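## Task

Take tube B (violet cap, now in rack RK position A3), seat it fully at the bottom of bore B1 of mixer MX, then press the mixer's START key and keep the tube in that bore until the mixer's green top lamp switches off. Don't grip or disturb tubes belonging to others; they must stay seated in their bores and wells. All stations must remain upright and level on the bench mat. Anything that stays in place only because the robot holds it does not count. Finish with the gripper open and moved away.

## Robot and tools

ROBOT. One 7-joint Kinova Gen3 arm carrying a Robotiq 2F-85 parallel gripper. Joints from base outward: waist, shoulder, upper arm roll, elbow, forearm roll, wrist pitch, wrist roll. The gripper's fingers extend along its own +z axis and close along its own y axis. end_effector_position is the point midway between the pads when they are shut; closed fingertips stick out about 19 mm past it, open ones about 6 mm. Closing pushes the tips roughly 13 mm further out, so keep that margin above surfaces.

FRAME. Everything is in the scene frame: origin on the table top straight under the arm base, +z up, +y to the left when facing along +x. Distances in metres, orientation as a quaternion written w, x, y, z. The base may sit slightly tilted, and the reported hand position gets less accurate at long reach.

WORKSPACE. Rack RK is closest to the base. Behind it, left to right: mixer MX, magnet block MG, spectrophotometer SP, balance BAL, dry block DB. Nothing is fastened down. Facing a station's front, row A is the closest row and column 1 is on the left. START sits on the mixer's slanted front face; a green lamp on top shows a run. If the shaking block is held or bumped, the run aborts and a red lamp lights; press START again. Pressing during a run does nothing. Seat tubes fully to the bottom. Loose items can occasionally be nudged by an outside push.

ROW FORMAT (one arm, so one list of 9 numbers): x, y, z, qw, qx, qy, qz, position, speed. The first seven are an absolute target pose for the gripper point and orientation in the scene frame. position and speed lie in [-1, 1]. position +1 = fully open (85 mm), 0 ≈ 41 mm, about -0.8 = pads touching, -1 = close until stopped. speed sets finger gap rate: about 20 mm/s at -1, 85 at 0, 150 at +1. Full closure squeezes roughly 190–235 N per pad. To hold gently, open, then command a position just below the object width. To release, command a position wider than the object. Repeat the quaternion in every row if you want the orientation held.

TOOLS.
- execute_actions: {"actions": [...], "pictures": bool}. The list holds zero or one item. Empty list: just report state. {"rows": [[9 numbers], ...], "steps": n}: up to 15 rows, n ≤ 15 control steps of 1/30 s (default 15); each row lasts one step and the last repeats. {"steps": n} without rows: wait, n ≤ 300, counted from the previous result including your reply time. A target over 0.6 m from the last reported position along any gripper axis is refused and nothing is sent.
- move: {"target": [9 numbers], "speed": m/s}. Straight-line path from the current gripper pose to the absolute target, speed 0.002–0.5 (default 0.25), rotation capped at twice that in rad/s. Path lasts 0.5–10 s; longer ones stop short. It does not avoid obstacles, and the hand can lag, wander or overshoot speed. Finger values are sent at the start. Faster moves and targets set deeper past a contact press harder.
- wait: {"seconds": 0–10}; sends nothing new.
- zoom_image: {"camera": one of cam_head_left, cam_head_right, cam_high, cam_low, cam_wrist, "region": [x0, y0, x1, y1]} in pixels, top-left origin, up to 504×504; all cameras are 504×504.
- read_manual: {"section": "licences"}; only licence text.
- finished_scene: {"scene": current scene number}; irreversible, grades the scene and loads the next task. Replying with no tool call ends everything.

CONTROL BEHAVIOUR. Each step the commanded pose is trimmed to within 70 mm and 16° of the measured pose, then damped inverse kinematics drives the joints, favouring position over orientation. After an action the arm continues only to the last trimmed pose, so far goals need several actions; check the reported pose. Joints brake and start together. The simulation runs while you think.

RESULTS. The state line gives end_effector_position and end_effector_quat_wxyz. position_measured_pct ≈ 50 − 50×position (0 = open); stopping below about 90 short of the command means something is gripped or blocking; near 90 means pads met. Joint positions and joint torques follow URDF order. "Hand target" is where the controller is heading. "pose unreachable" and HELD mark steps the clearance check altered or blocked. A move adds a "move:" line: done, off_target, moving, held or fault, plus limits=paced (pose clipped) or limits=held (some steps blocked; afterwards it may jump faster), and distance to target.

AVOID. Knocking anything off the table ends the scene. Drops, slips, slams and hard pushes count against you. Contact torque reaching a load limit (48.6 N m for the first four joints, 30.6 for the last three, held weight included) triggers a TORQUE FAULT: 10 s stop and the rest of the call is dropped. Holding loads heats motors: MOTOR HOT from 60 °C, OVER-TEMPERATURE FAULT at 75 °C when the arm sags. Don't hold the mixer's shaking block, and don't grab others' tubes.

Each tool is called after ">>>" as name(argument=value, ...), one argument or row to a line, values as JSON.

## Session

>>> move(
  target=[0.3, 0.0, 0.35, 0, 1, 0, 0, -0.3, 0],
  speed=0.3,
)

Scene clock: 1.70 s of 9600.00 s.
end_effector_position=(+0.2996, -0.0002, +0.3499) position_measured_pct=65.1 end_effector_quat_wxyz=(+0.002, +1.000, +0.000, -0.001)
Joint positions: [ 0.637  0.062 -0.738  1.944  0.058  1.156  4.558]
Joint velocities: [ 0.01  -0.008  0.011  0.003 -0.009 -0.003  0.014]
Joint torques (N m, as the joint torque sensors report them, + toward a larger angle): [-0.16 -7.52  0.07 -8.59 -0.11 -0.37  0.42]
Hand target: +0.300, -0.001, +0.350; +0.002, +1.000, -0.000, -0.001
Off the commanded pose: 0.000 m, 0 deg.
move: done

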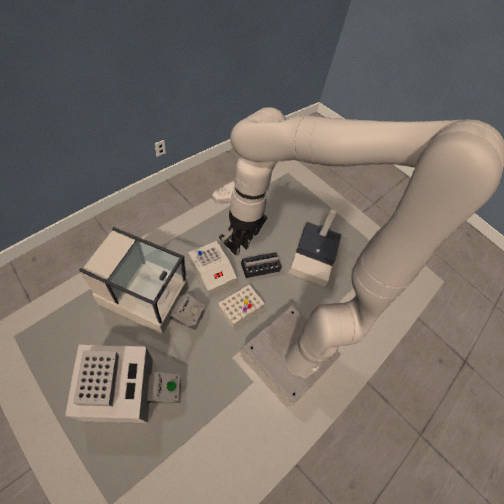

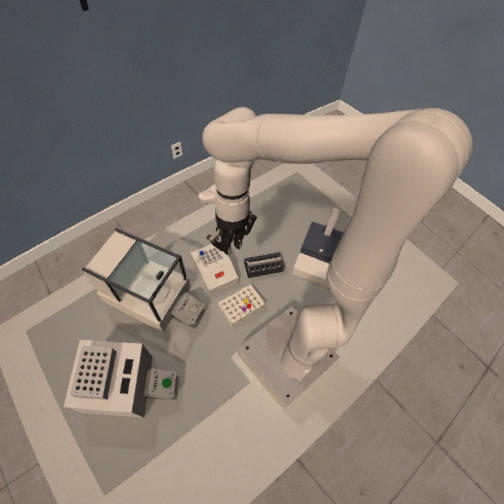

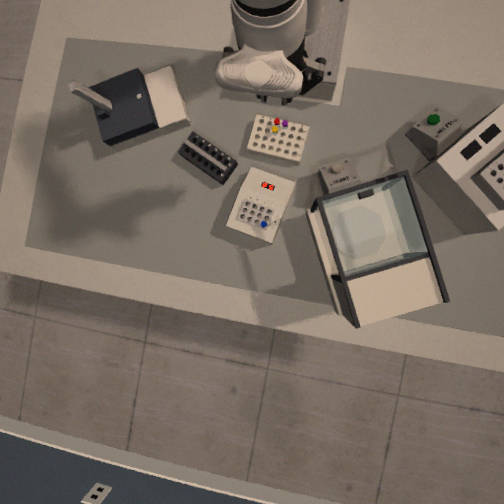

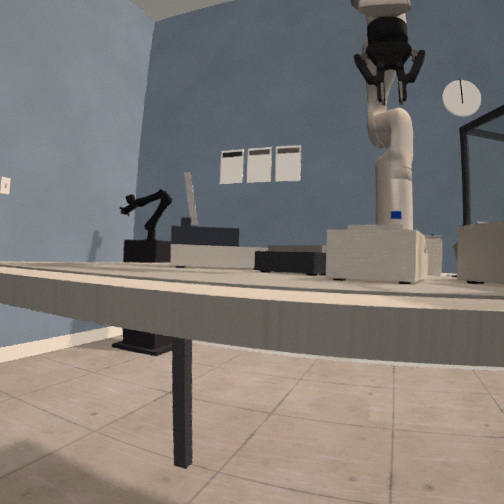

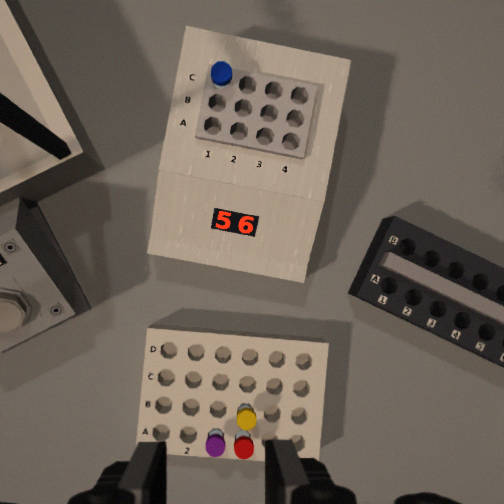

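>>> move(
  target=[0.232, 0.004, 0.15, 0, 0.7071, 0.7071, 0, -0.3, 0],
  speed=0.25,
)

Scene clock: 13.33 s of 9600.00 s.
end_effector_position=(+0.2322, +0.0046, +0.1502) position_measured_pct=65.1 end_effector_quat_wxyz=(-0.001, +0.707, +0.707, +0.001)
Joint positions: [ 0.465  0.428 -0.718  2.495  0.745  0.421  5.344]
Joint velocities: [-0.019  0.004  0.009  0.006  0.019 -0.007 -0.019]
Joint torques (N m, as the joint torque sensors report them, + toward a larger angle): [-0.62 -9.46 -0.86 -2.81 -0.25 -0.18  0.41]
Hand target: +0.232, +0.005, +0.150; -0.001, +0.706, +0.708, +0.001
Off the commanded pose: 0.001 m, 0 deg.
move: done

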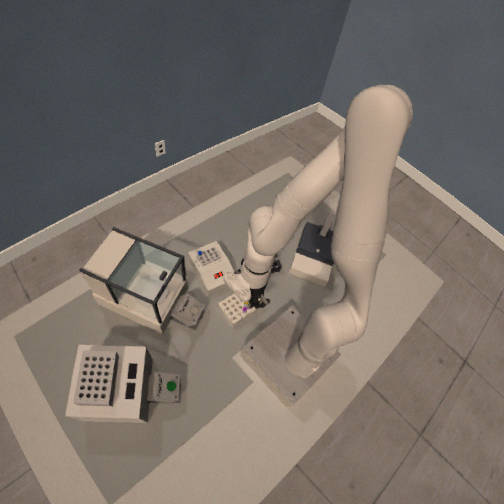

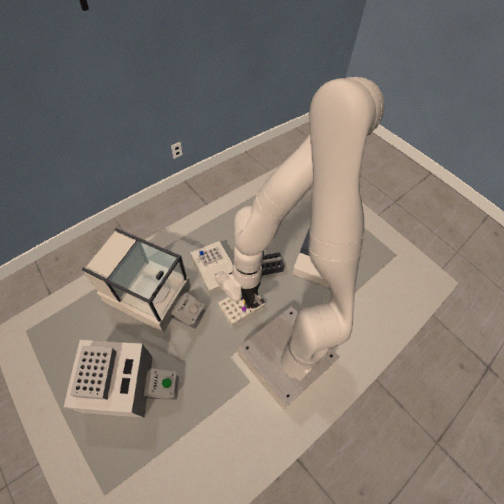

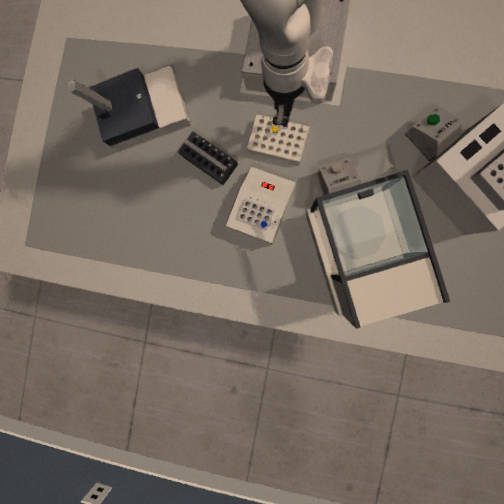

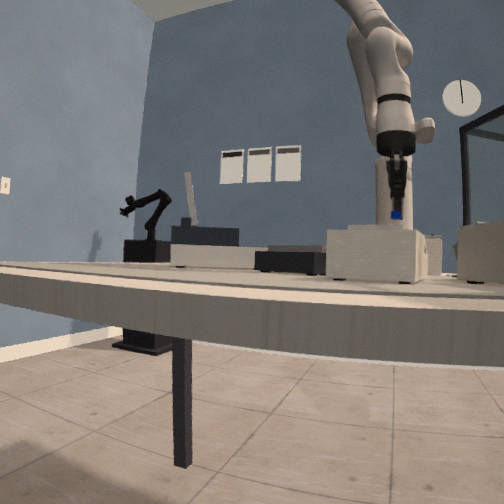

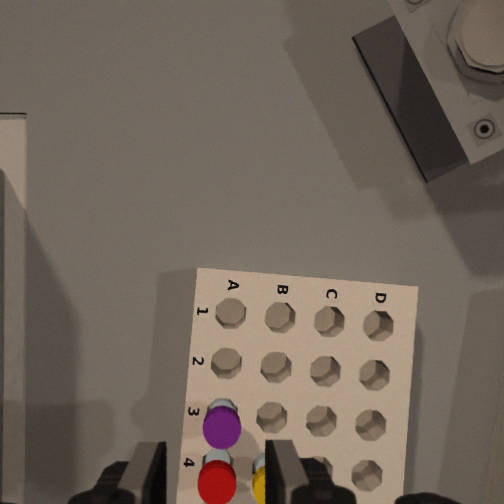

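>>> move(
  target=[0.234, 0.003, 0.1, 0, 0.7071, 0.7071, 0, -0.3, 0],
  speed=0.1,
)

Scene clock: 20.83 s of 9600.00 s.
end_effector_position=(+0.2337, +0.0030, +0.1003) position_measured_pct=65.1 end_effector_quat_wxyz=(-0.003, +0.708, +0.707, -0.001)
Joint positions: [ 0.173  0.576 -0.353  2.537  1.255  0.204  4.873]
Joint velocities: [-0.111 -0.01   0.124  0.032  0.226 -0.074 -0.234]
Joint torques (N m, as the joint torque sensors report them, + toward a larger angle): [ -0.45 -10.03  -0.9   -0.73  -0.24  -0.15   0.05]
Hand target: +0.234, +0.003, +0.100; -0.002, +0.707, +0.707, -0.001
Off the commanded pose: 0.000 m, 0 deg.
move: done

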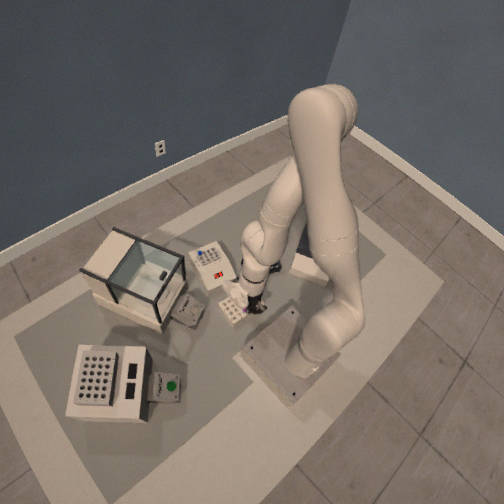

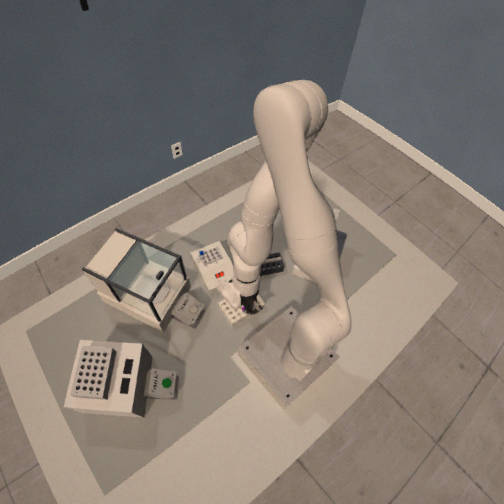

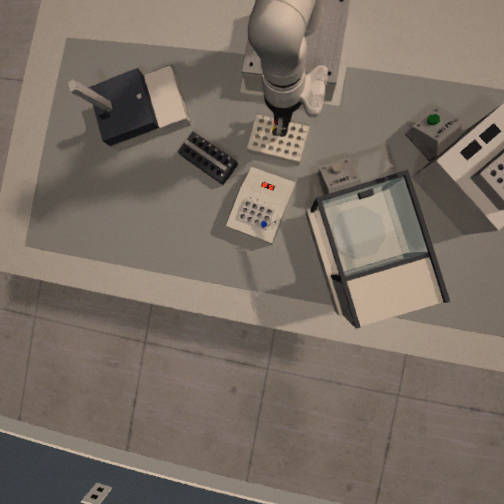

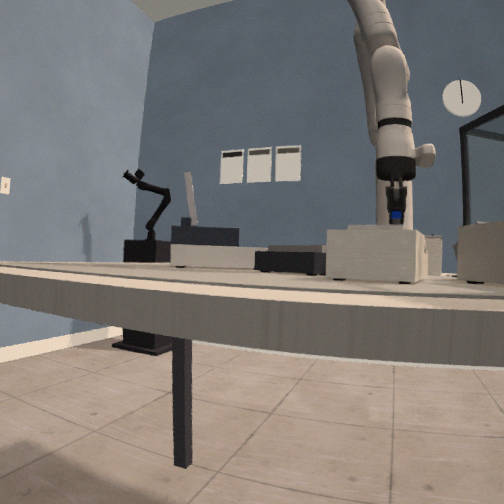

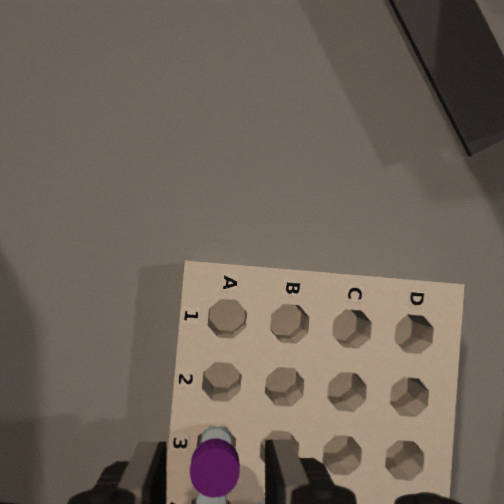

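>>> move(
  target=[0.234, 0.005, 0.079, 0, 0.7071, 0.7071, 0, -0.3, 0],
  speed=0.03,
)

Scene clock: 24.77 s of 9600.00 s.
end_effector_position=(+0.2344, +0.0050, +0.0796) position_measured_pct=65.1 end_effector_quat_wxyz=(-0.005, +0.707, +0.707, -0.004)
Joint positions: [ 0.142  0.662 -0.326  2.538  1.658  0.205  4.469]
Joint velocities: [ 0.14   0.038 -0.214  0.042  0.368  0.151 -0.394]
Joint torques (N m, as the joint torque sensors report them, + toward a larger angle): [ -0.03 -11.13  -0.39  -0.13   0.03  -0.07   0.22]
Hand target: +0.234, +0.005, +0.079; -0.003, +0.707, +0.707, -0.003
Off the commanded pose: 0.001 m, 1 deg.
move: done

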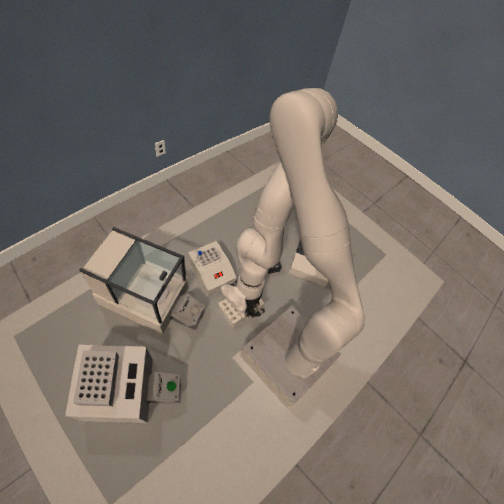

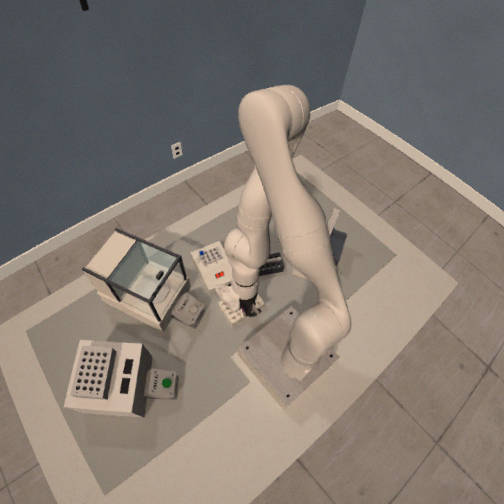

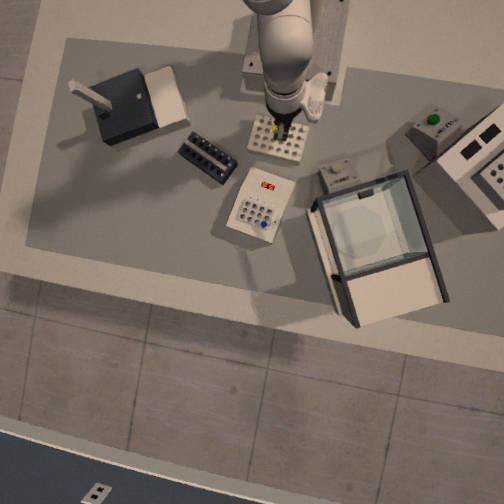

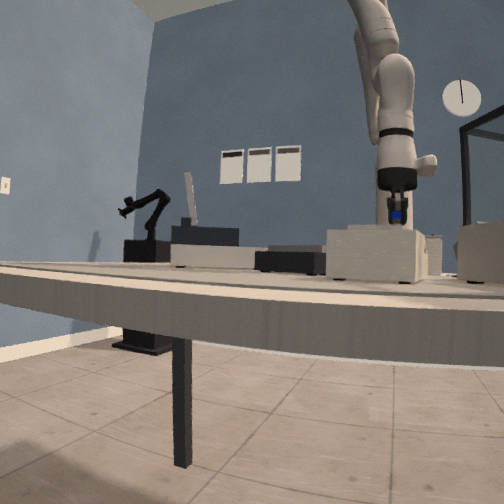

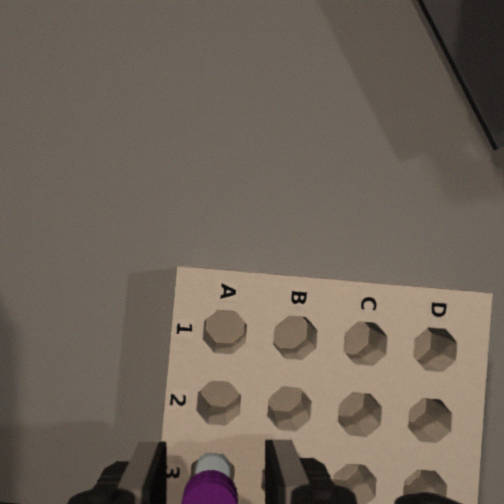

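>>> move(
  target=[0.2335, 0.005, 0.079, 0, 0.7071, 0.7071, 0, -1, -0.5],
  speed=0.03,
)

>>> move(
  target=[0.2335, 0.005, 0.2, 0, 0.7071, 0.7071, 0, -1, -0.5],
  speed=0.08,
)

Scene clock: 27.63 s of 9600.00 s.
end_effector_position=(+0.2333, +0.0051, +0.0794) position_measured_pct=83.3 end_effector_quat_wxyz=(-0.000, +0.707, +0.707, -0.000)
Joint positions: [ 0.182  0.671 -0.386  2.553  1.745  0.248  4.374]
Joint velocities: [ 0.012  0.003 -0.015  0.003  0.021  0.011 -0.025]
Joint torques (N m, as the joint torque sensors report them, + toward a larger angle): [ -0.42 -10.5   -1.04  -0.42  -0.17  -0.09   0.35]
Hand target: +0.233, +0.005, +0.079; -0.000, +0.707, +0.707, -0.000
Off the commanded pose: 0.000 m, 0 deg.
move: done

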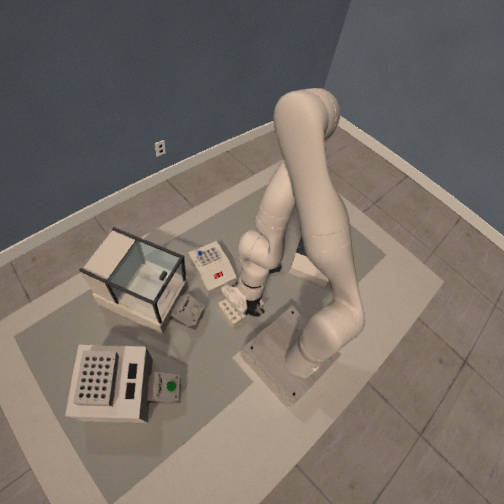

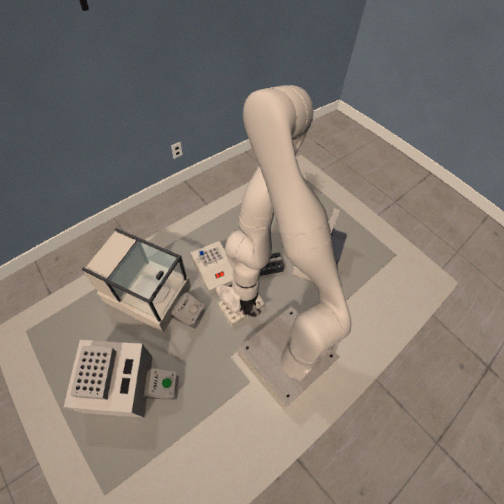

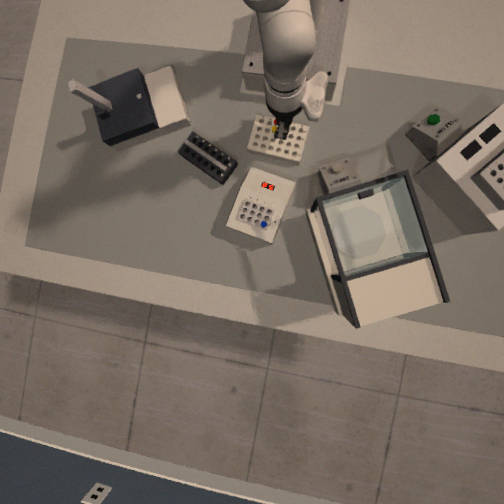

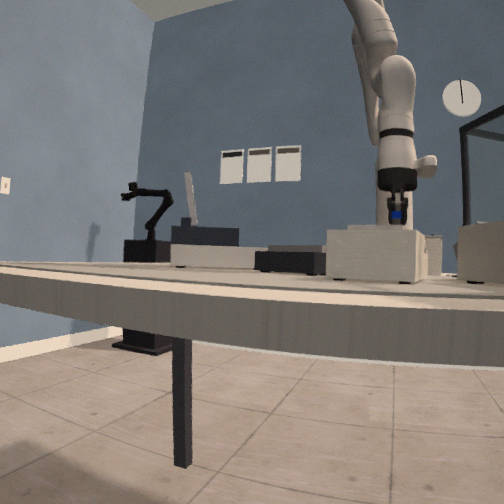

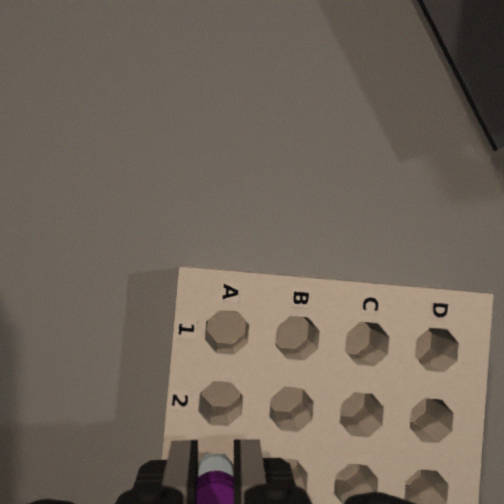

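Scene clock: 29.80 s of 9600.00 s.
end_effector_position=(+0.2341, +0.0045, +0.2000) position_measured_pct=83.3 end_effector_quat_wxyz=(+0.002, +0.707, +0.708, -0.000)
Joint positions: [ 0.537  0.239 -0.754  2.419  0.328  0.572  5.771]
Joint velocities: [ 0.02   0.004  0.006 -0.003 -0.011  0.002  0.021]
Joint torques (N m, as the joint torque sensors report them, + toward a larger angle): [-0.32 -7.39 -0.75 -4.27 -0.26  0.    0.11]
Hand target: +0.234, +0.004, +0.200; +0.002, +0.707, +0.707, -0.000
Off the commanded pose: 0.001 m, 0 deg.
move: done

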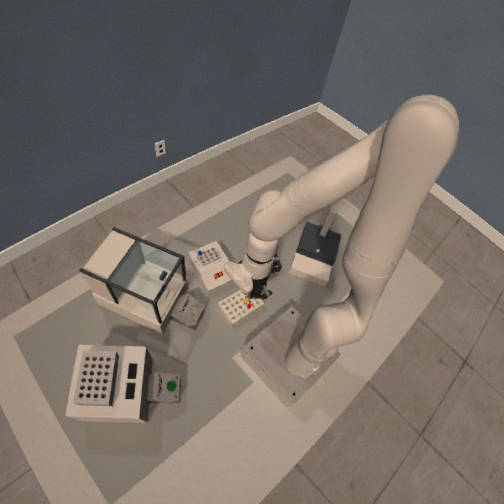

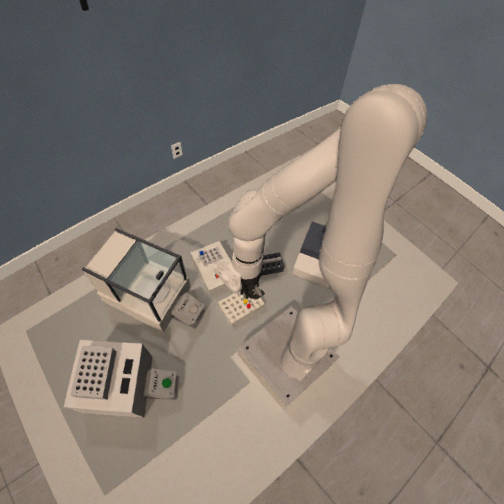

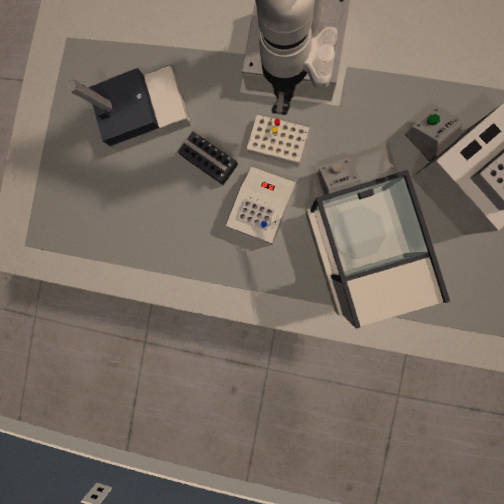

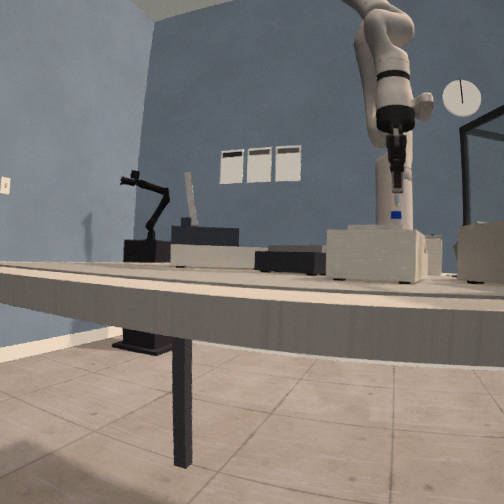

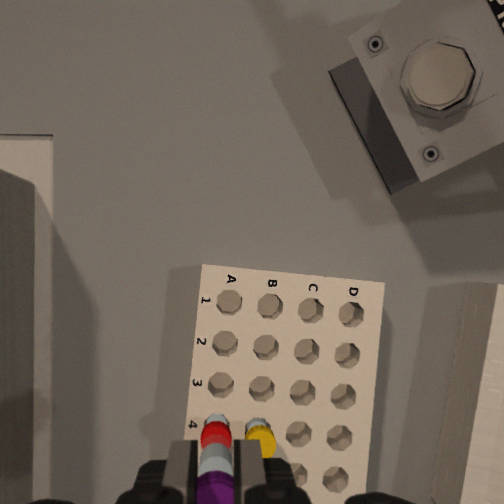

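>>> move(
  target=[0.2, 0.05, 0.45, 0, 0.7071, 0.7071, 0, -1, -0.5],
  speed=0.3,
)

>>> move(
  target=[0.26, 0.38, 0.42, 0, 0.7071, 0.7071, 0, -1, -0.5],
  speed=0.3,
)

Scene clock: 35.30 s of 9600.00 s.
end_effector_position=(+0.1997, +0.0492, +0.4497) position_measured_pct=83.3 end_effector_quat_wxyz=(+0.001, +0.708, +0.706, -0.001)
Joint positions: [ 0.649 -0.317 -0.655  1.861 -0.18   1.537  6.272]
Joint velocities: [-0.    -0.002  0.002 -0.003  0.     0.003  0.002]
Joint torques (N m, as the joint torque sensors report them, + toward a larger angle): [-0.11 -1.27  2.14 -9.07  0.12  0.05  0.32]
Hand target: +0.200, +0.049, +0.450; +0.001, +0.708, +0.706, -0.001
Off the commanded pose: 0.001 m, 0 deg.
move: done; limits=paced

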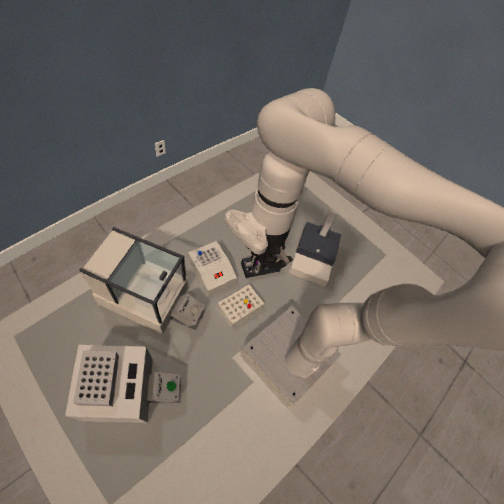

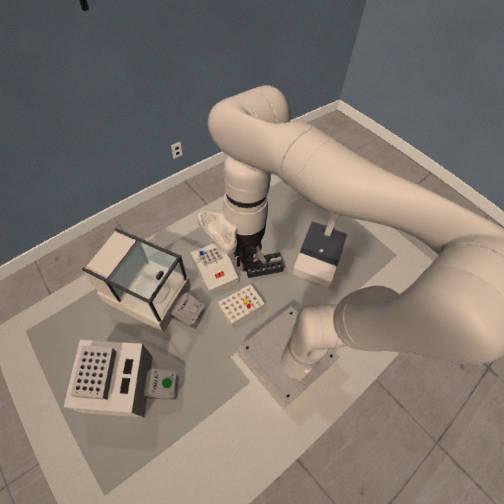

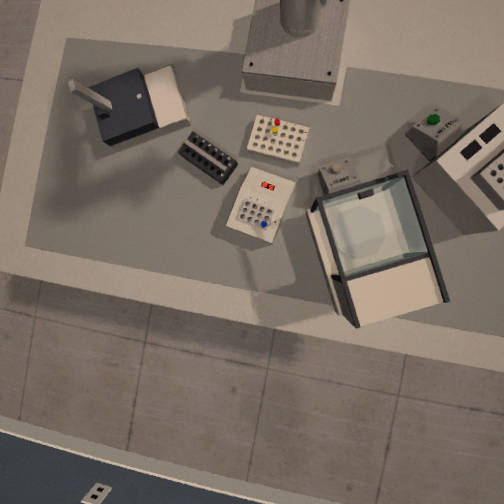

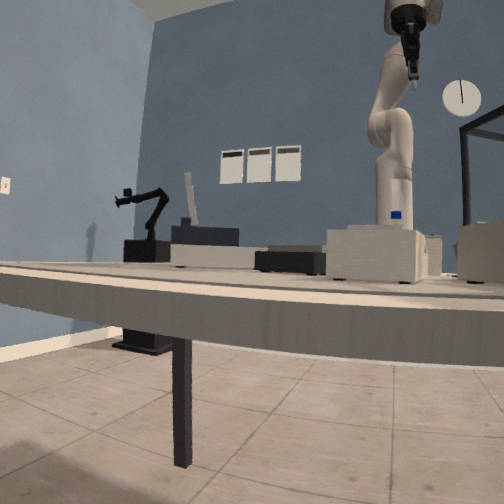

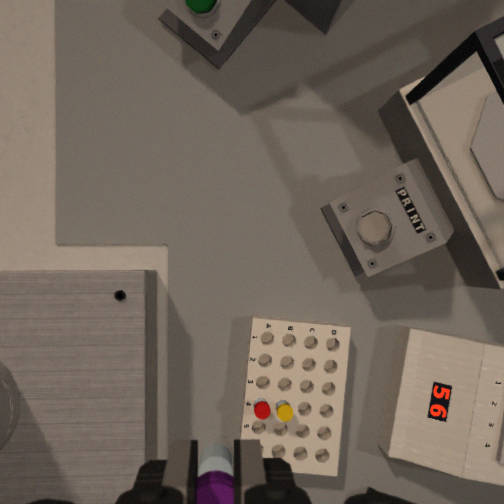

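Scene clock: 38.37 s of 9600.00 s.
end_effector_position=(+0.2601, +0.3806, +0.4197) position_measured_pct=83.3 end_effector_quat_wxyz=(-0.000, +0.707, +0.707, +0.001)
Joint positions: [ 1.634 -0.54  -2.146  1.284 -0.44   1.548  5.679]
Joint velocities: [ 0.007 -0.005  0.001 -0.002 -0.001  0.002  0.   ]
Joint torques (N m, as the joint torque sensors report them, + toward a larger angle): [-0.31 15.77  4.54 -7.8  -0.01  0.16  0.26]
Hand target: +0.260, +0.380, +0.420; -0.000, +0.707, +0.707, +0.001
Off the commanded pose: 0.001 m, 0 deg.
move: done; limits=paced

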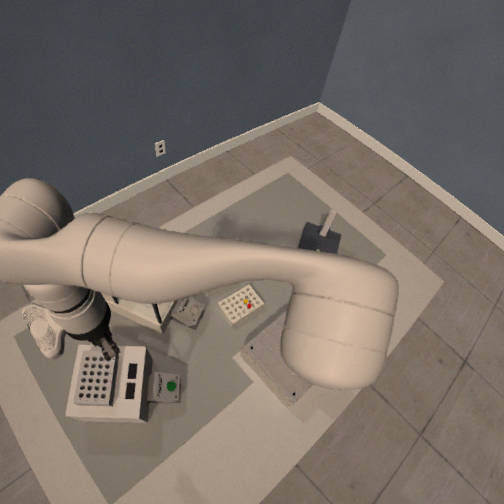

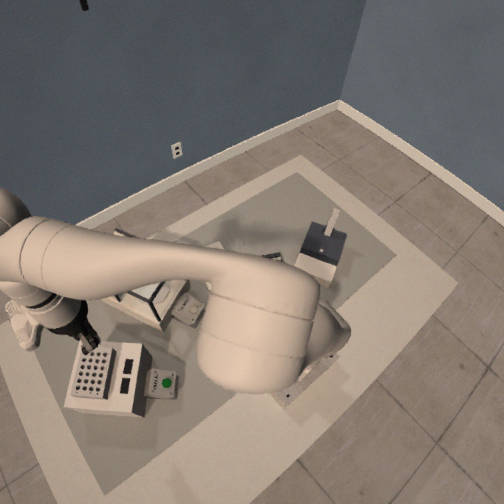

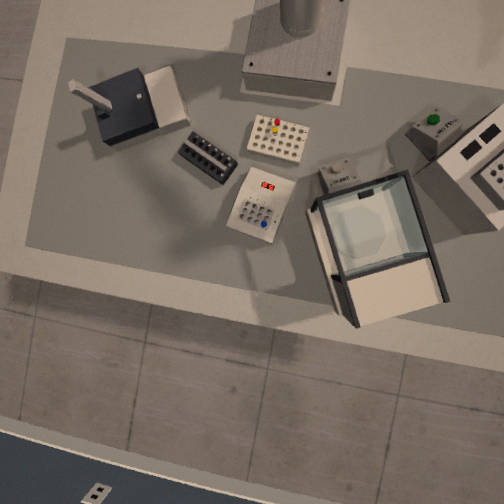

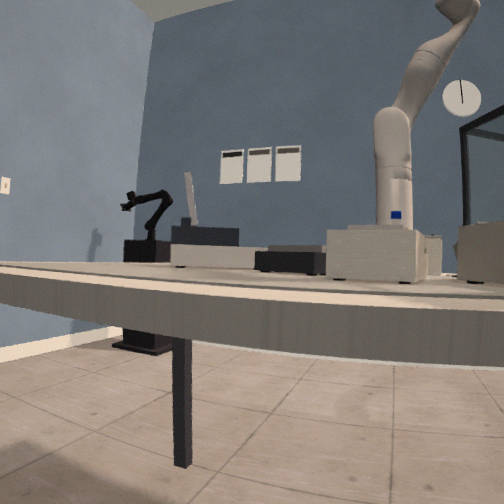

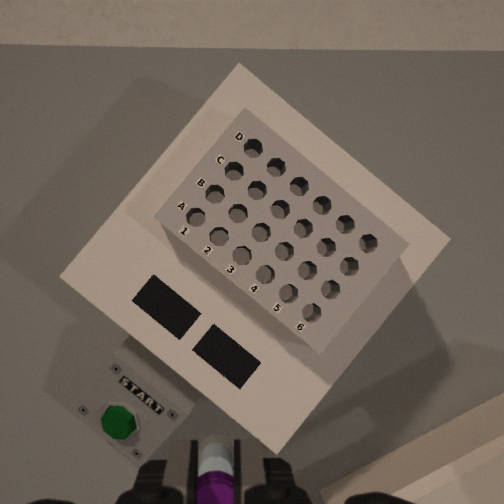

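>>> move(
  target=[0.257, 0.4775, 0.27, 0, 0.7071, 0.7071, 0, -1, -0.5],
  speed=0.2,
)

>>> zoom_image(
  camera="cam_wrist",
  region=[120, 300, 320, 504],
)

Scene clock: 46.43 s of 9600.00 s.
end_effector_position=(+0.2568, +0.4774, +0.2701) position_measured_pct=83.3 end_effector_quat_wxyz=(-0.000, +0.707, +0.707, +0.000)
Joint positions: [ 1.662 -0.822 -2.27   1.3   -0.616  1.3    5.643]
Joint velocities: [ 0.002 -0.005  0.    -0.002 -0.    -0.    -0.002]
Joint torques (N m, as the joint torque sensors report them, + toward a larger angle): [-0.13 22.06  5.08 -7.07  0.04 -0.07  0.08]
Hand target: +0.257, +0.477, +0.270; -0.000, +0.707, +0.707, +0.000
Off the commanded pose: 0.000 m, 0 deg.
move: done

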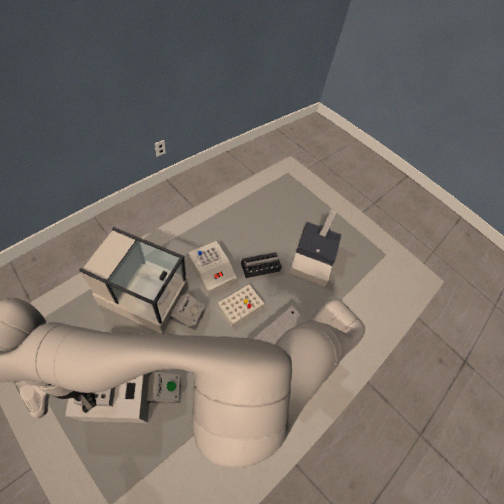

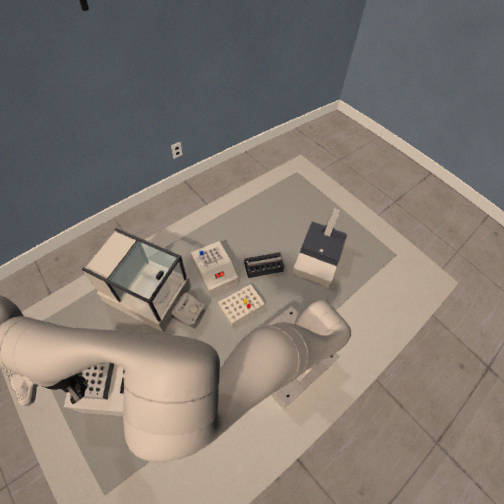

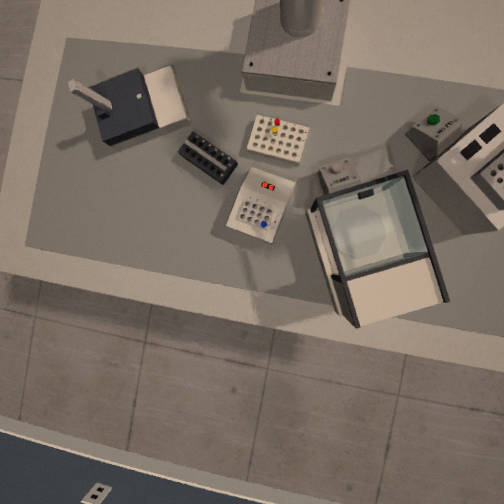

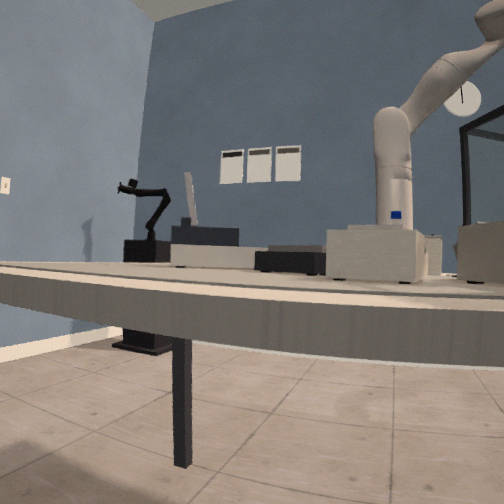

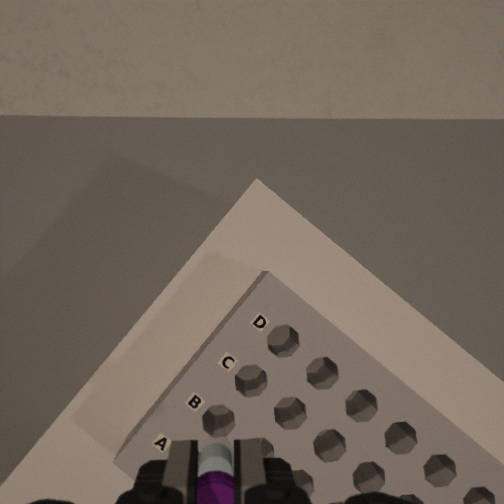

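Region (120, 300, 320, 504) of cam_wrist's 504x504 image, scaled by 2.471; it fills the left 494 columns of this view, and the rest is white.

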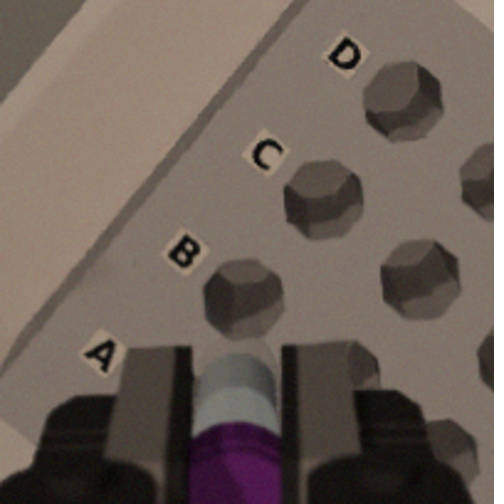

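>>> move(
  target=[0.2575, 0.4775, 0.248, 0, 0.7071, 0.7071, 0, -1, -0.5],
  speed=0.04,
)

>>> zoom_image(
  camera="cam_wrist",
  region=[120, 300, 320, 504],
)

>>> move(
  target=[0.2575, 0.4775, 0.236, 0, 0.7071, 0.7071, 0, -1, -0.5],
  speed=0.02,
)

>>> zoom_image(
  camera="cam_wrist",
  region=[120, 300, 320, 504],
)

Scene clock: 56.13 s of 9600.00 s.
end_effector_position=(+0.2575, +0.4775, +0.2481) position_measured_pct=83.3 end_effector_quat_wxyz=(-0.000, +0.707, +0.707, -0.000)
Joint positions: [ 1.664 -0.846 -2.283  1.333 -0.634  1.252  5.66 ]
Joint velocities: [-0.    -0.002 -0.     0.002 -0.    -0.003  0.002]
Joint torques (N m, as the joint torque sensors report them, + toward a larger angle): [-0.57 21.06  6.11 -7.05 -0.03 -0.5   0.15]
Hand target: +0.257, +0.477, +0.248; -0.000, +0.707, +0.707, -0.000
Off the commanded pose: 0.000 m, 0 deg.
move: done

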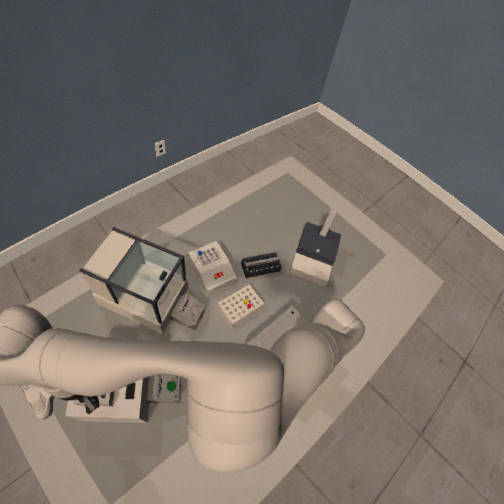

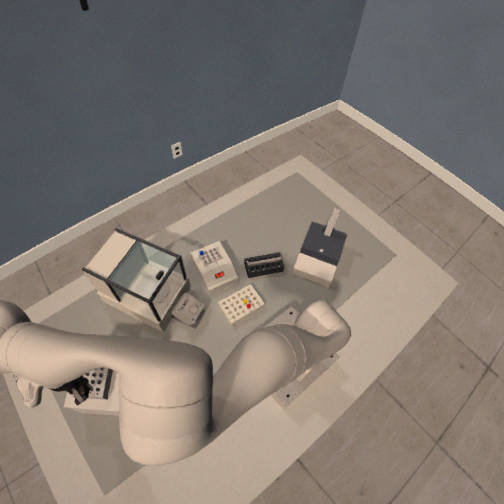

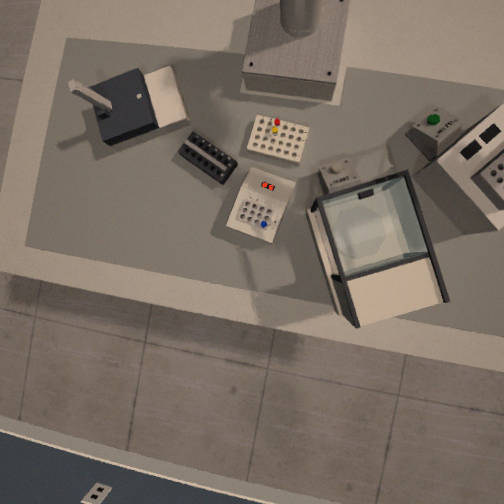

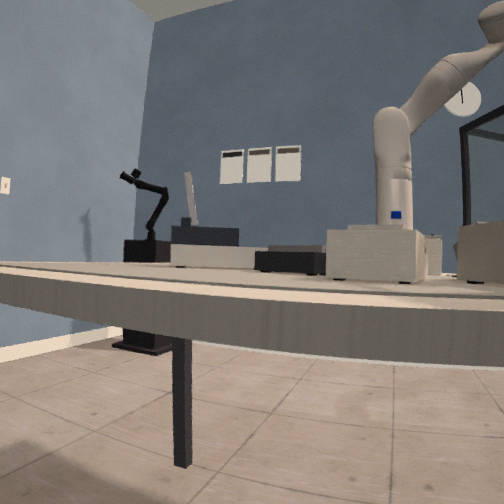

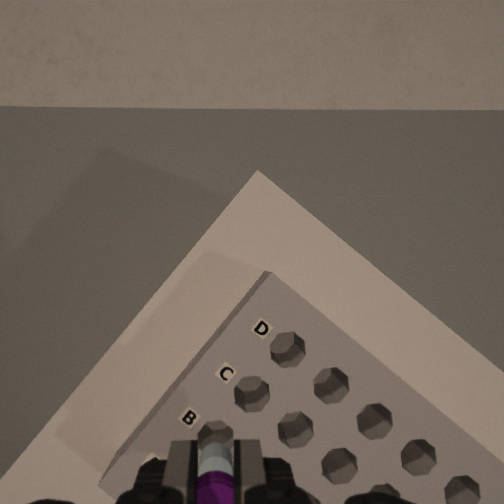

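Region (120, 300, 320, 504) of cam_wrist's 504x504 image, scaled by 2.471; it fills the left 494 columns of this view, and the rest is white.

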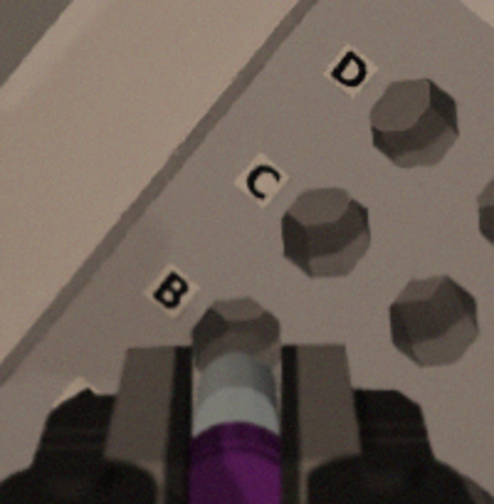

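Scene clock: 56.97 s of 9600.00 s.
end_effector_position=(+0.2578, +0.4781, +0.2400) position_measured_pct=83.3 end_effector_quat_wxyz=(-0.001, +0.707, +0.707, +0.002)
Joint positions: [ 1.664 -0.853 -2.287  1.348 -0.645  1.228  5.669]
Joint velocities: [-0.     0.001  0.002  0.004 -0.003 -0.002  0.   ]
Joint torques (N m, as the joint torque sensors report them, + toward a larger angle): [-0.11 16.14  3.61 -5.44 -0.09 -1.65 -0.07]
Hand target: +0.257, +0.477, +0.236; -0.000, +0.707, +0.707, -0.000
Off the commanded pose: 0.004 m, 0 deg.
move: off_target

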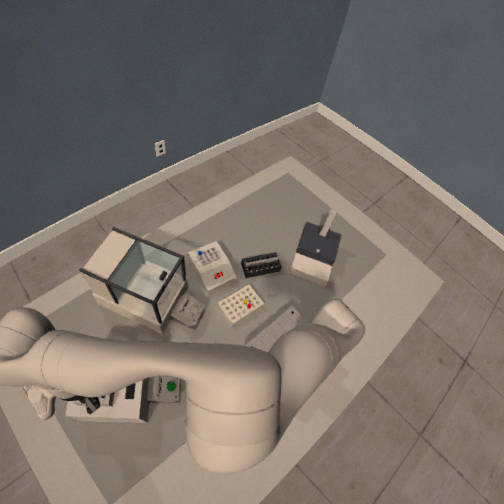

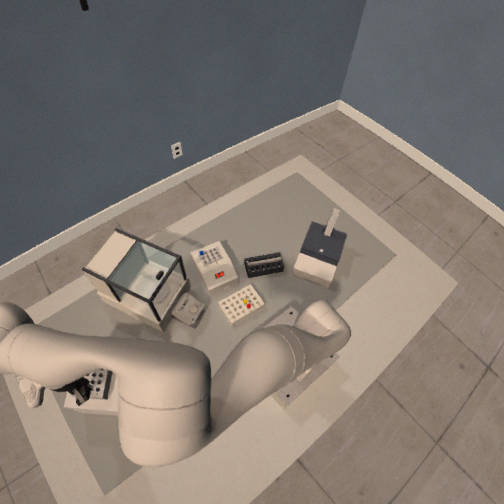

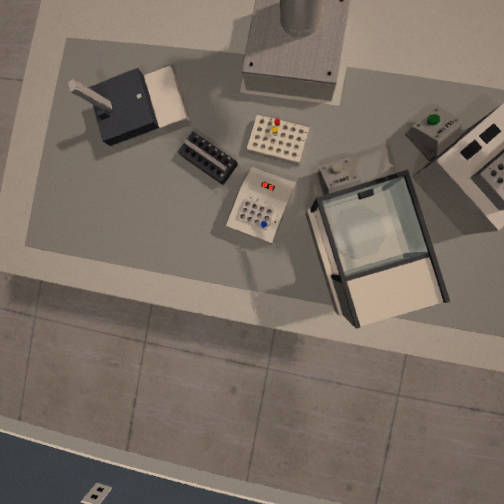

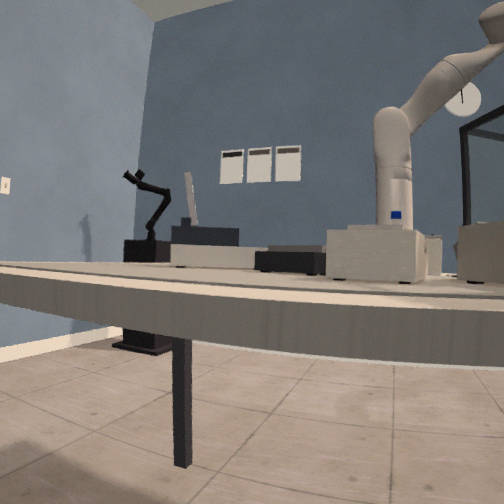

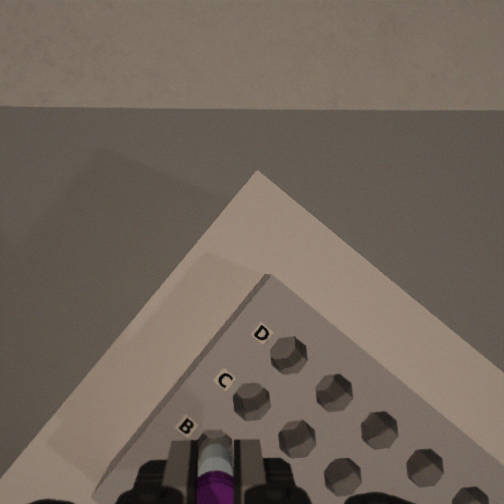

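Region (120, 300, 320, 504) of cam_wrist's 504x504 image, scaled by 2.471; it fills the left 494 columns of this view, and the rest is white.

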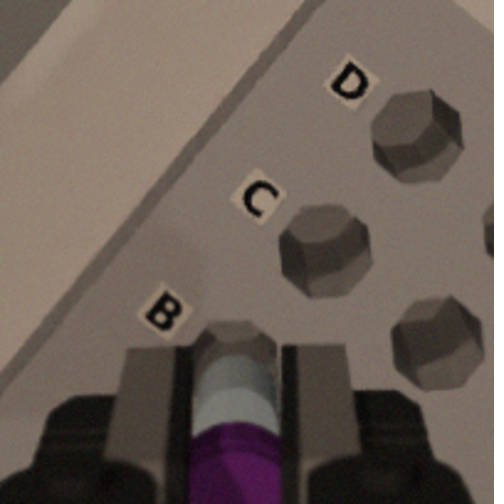

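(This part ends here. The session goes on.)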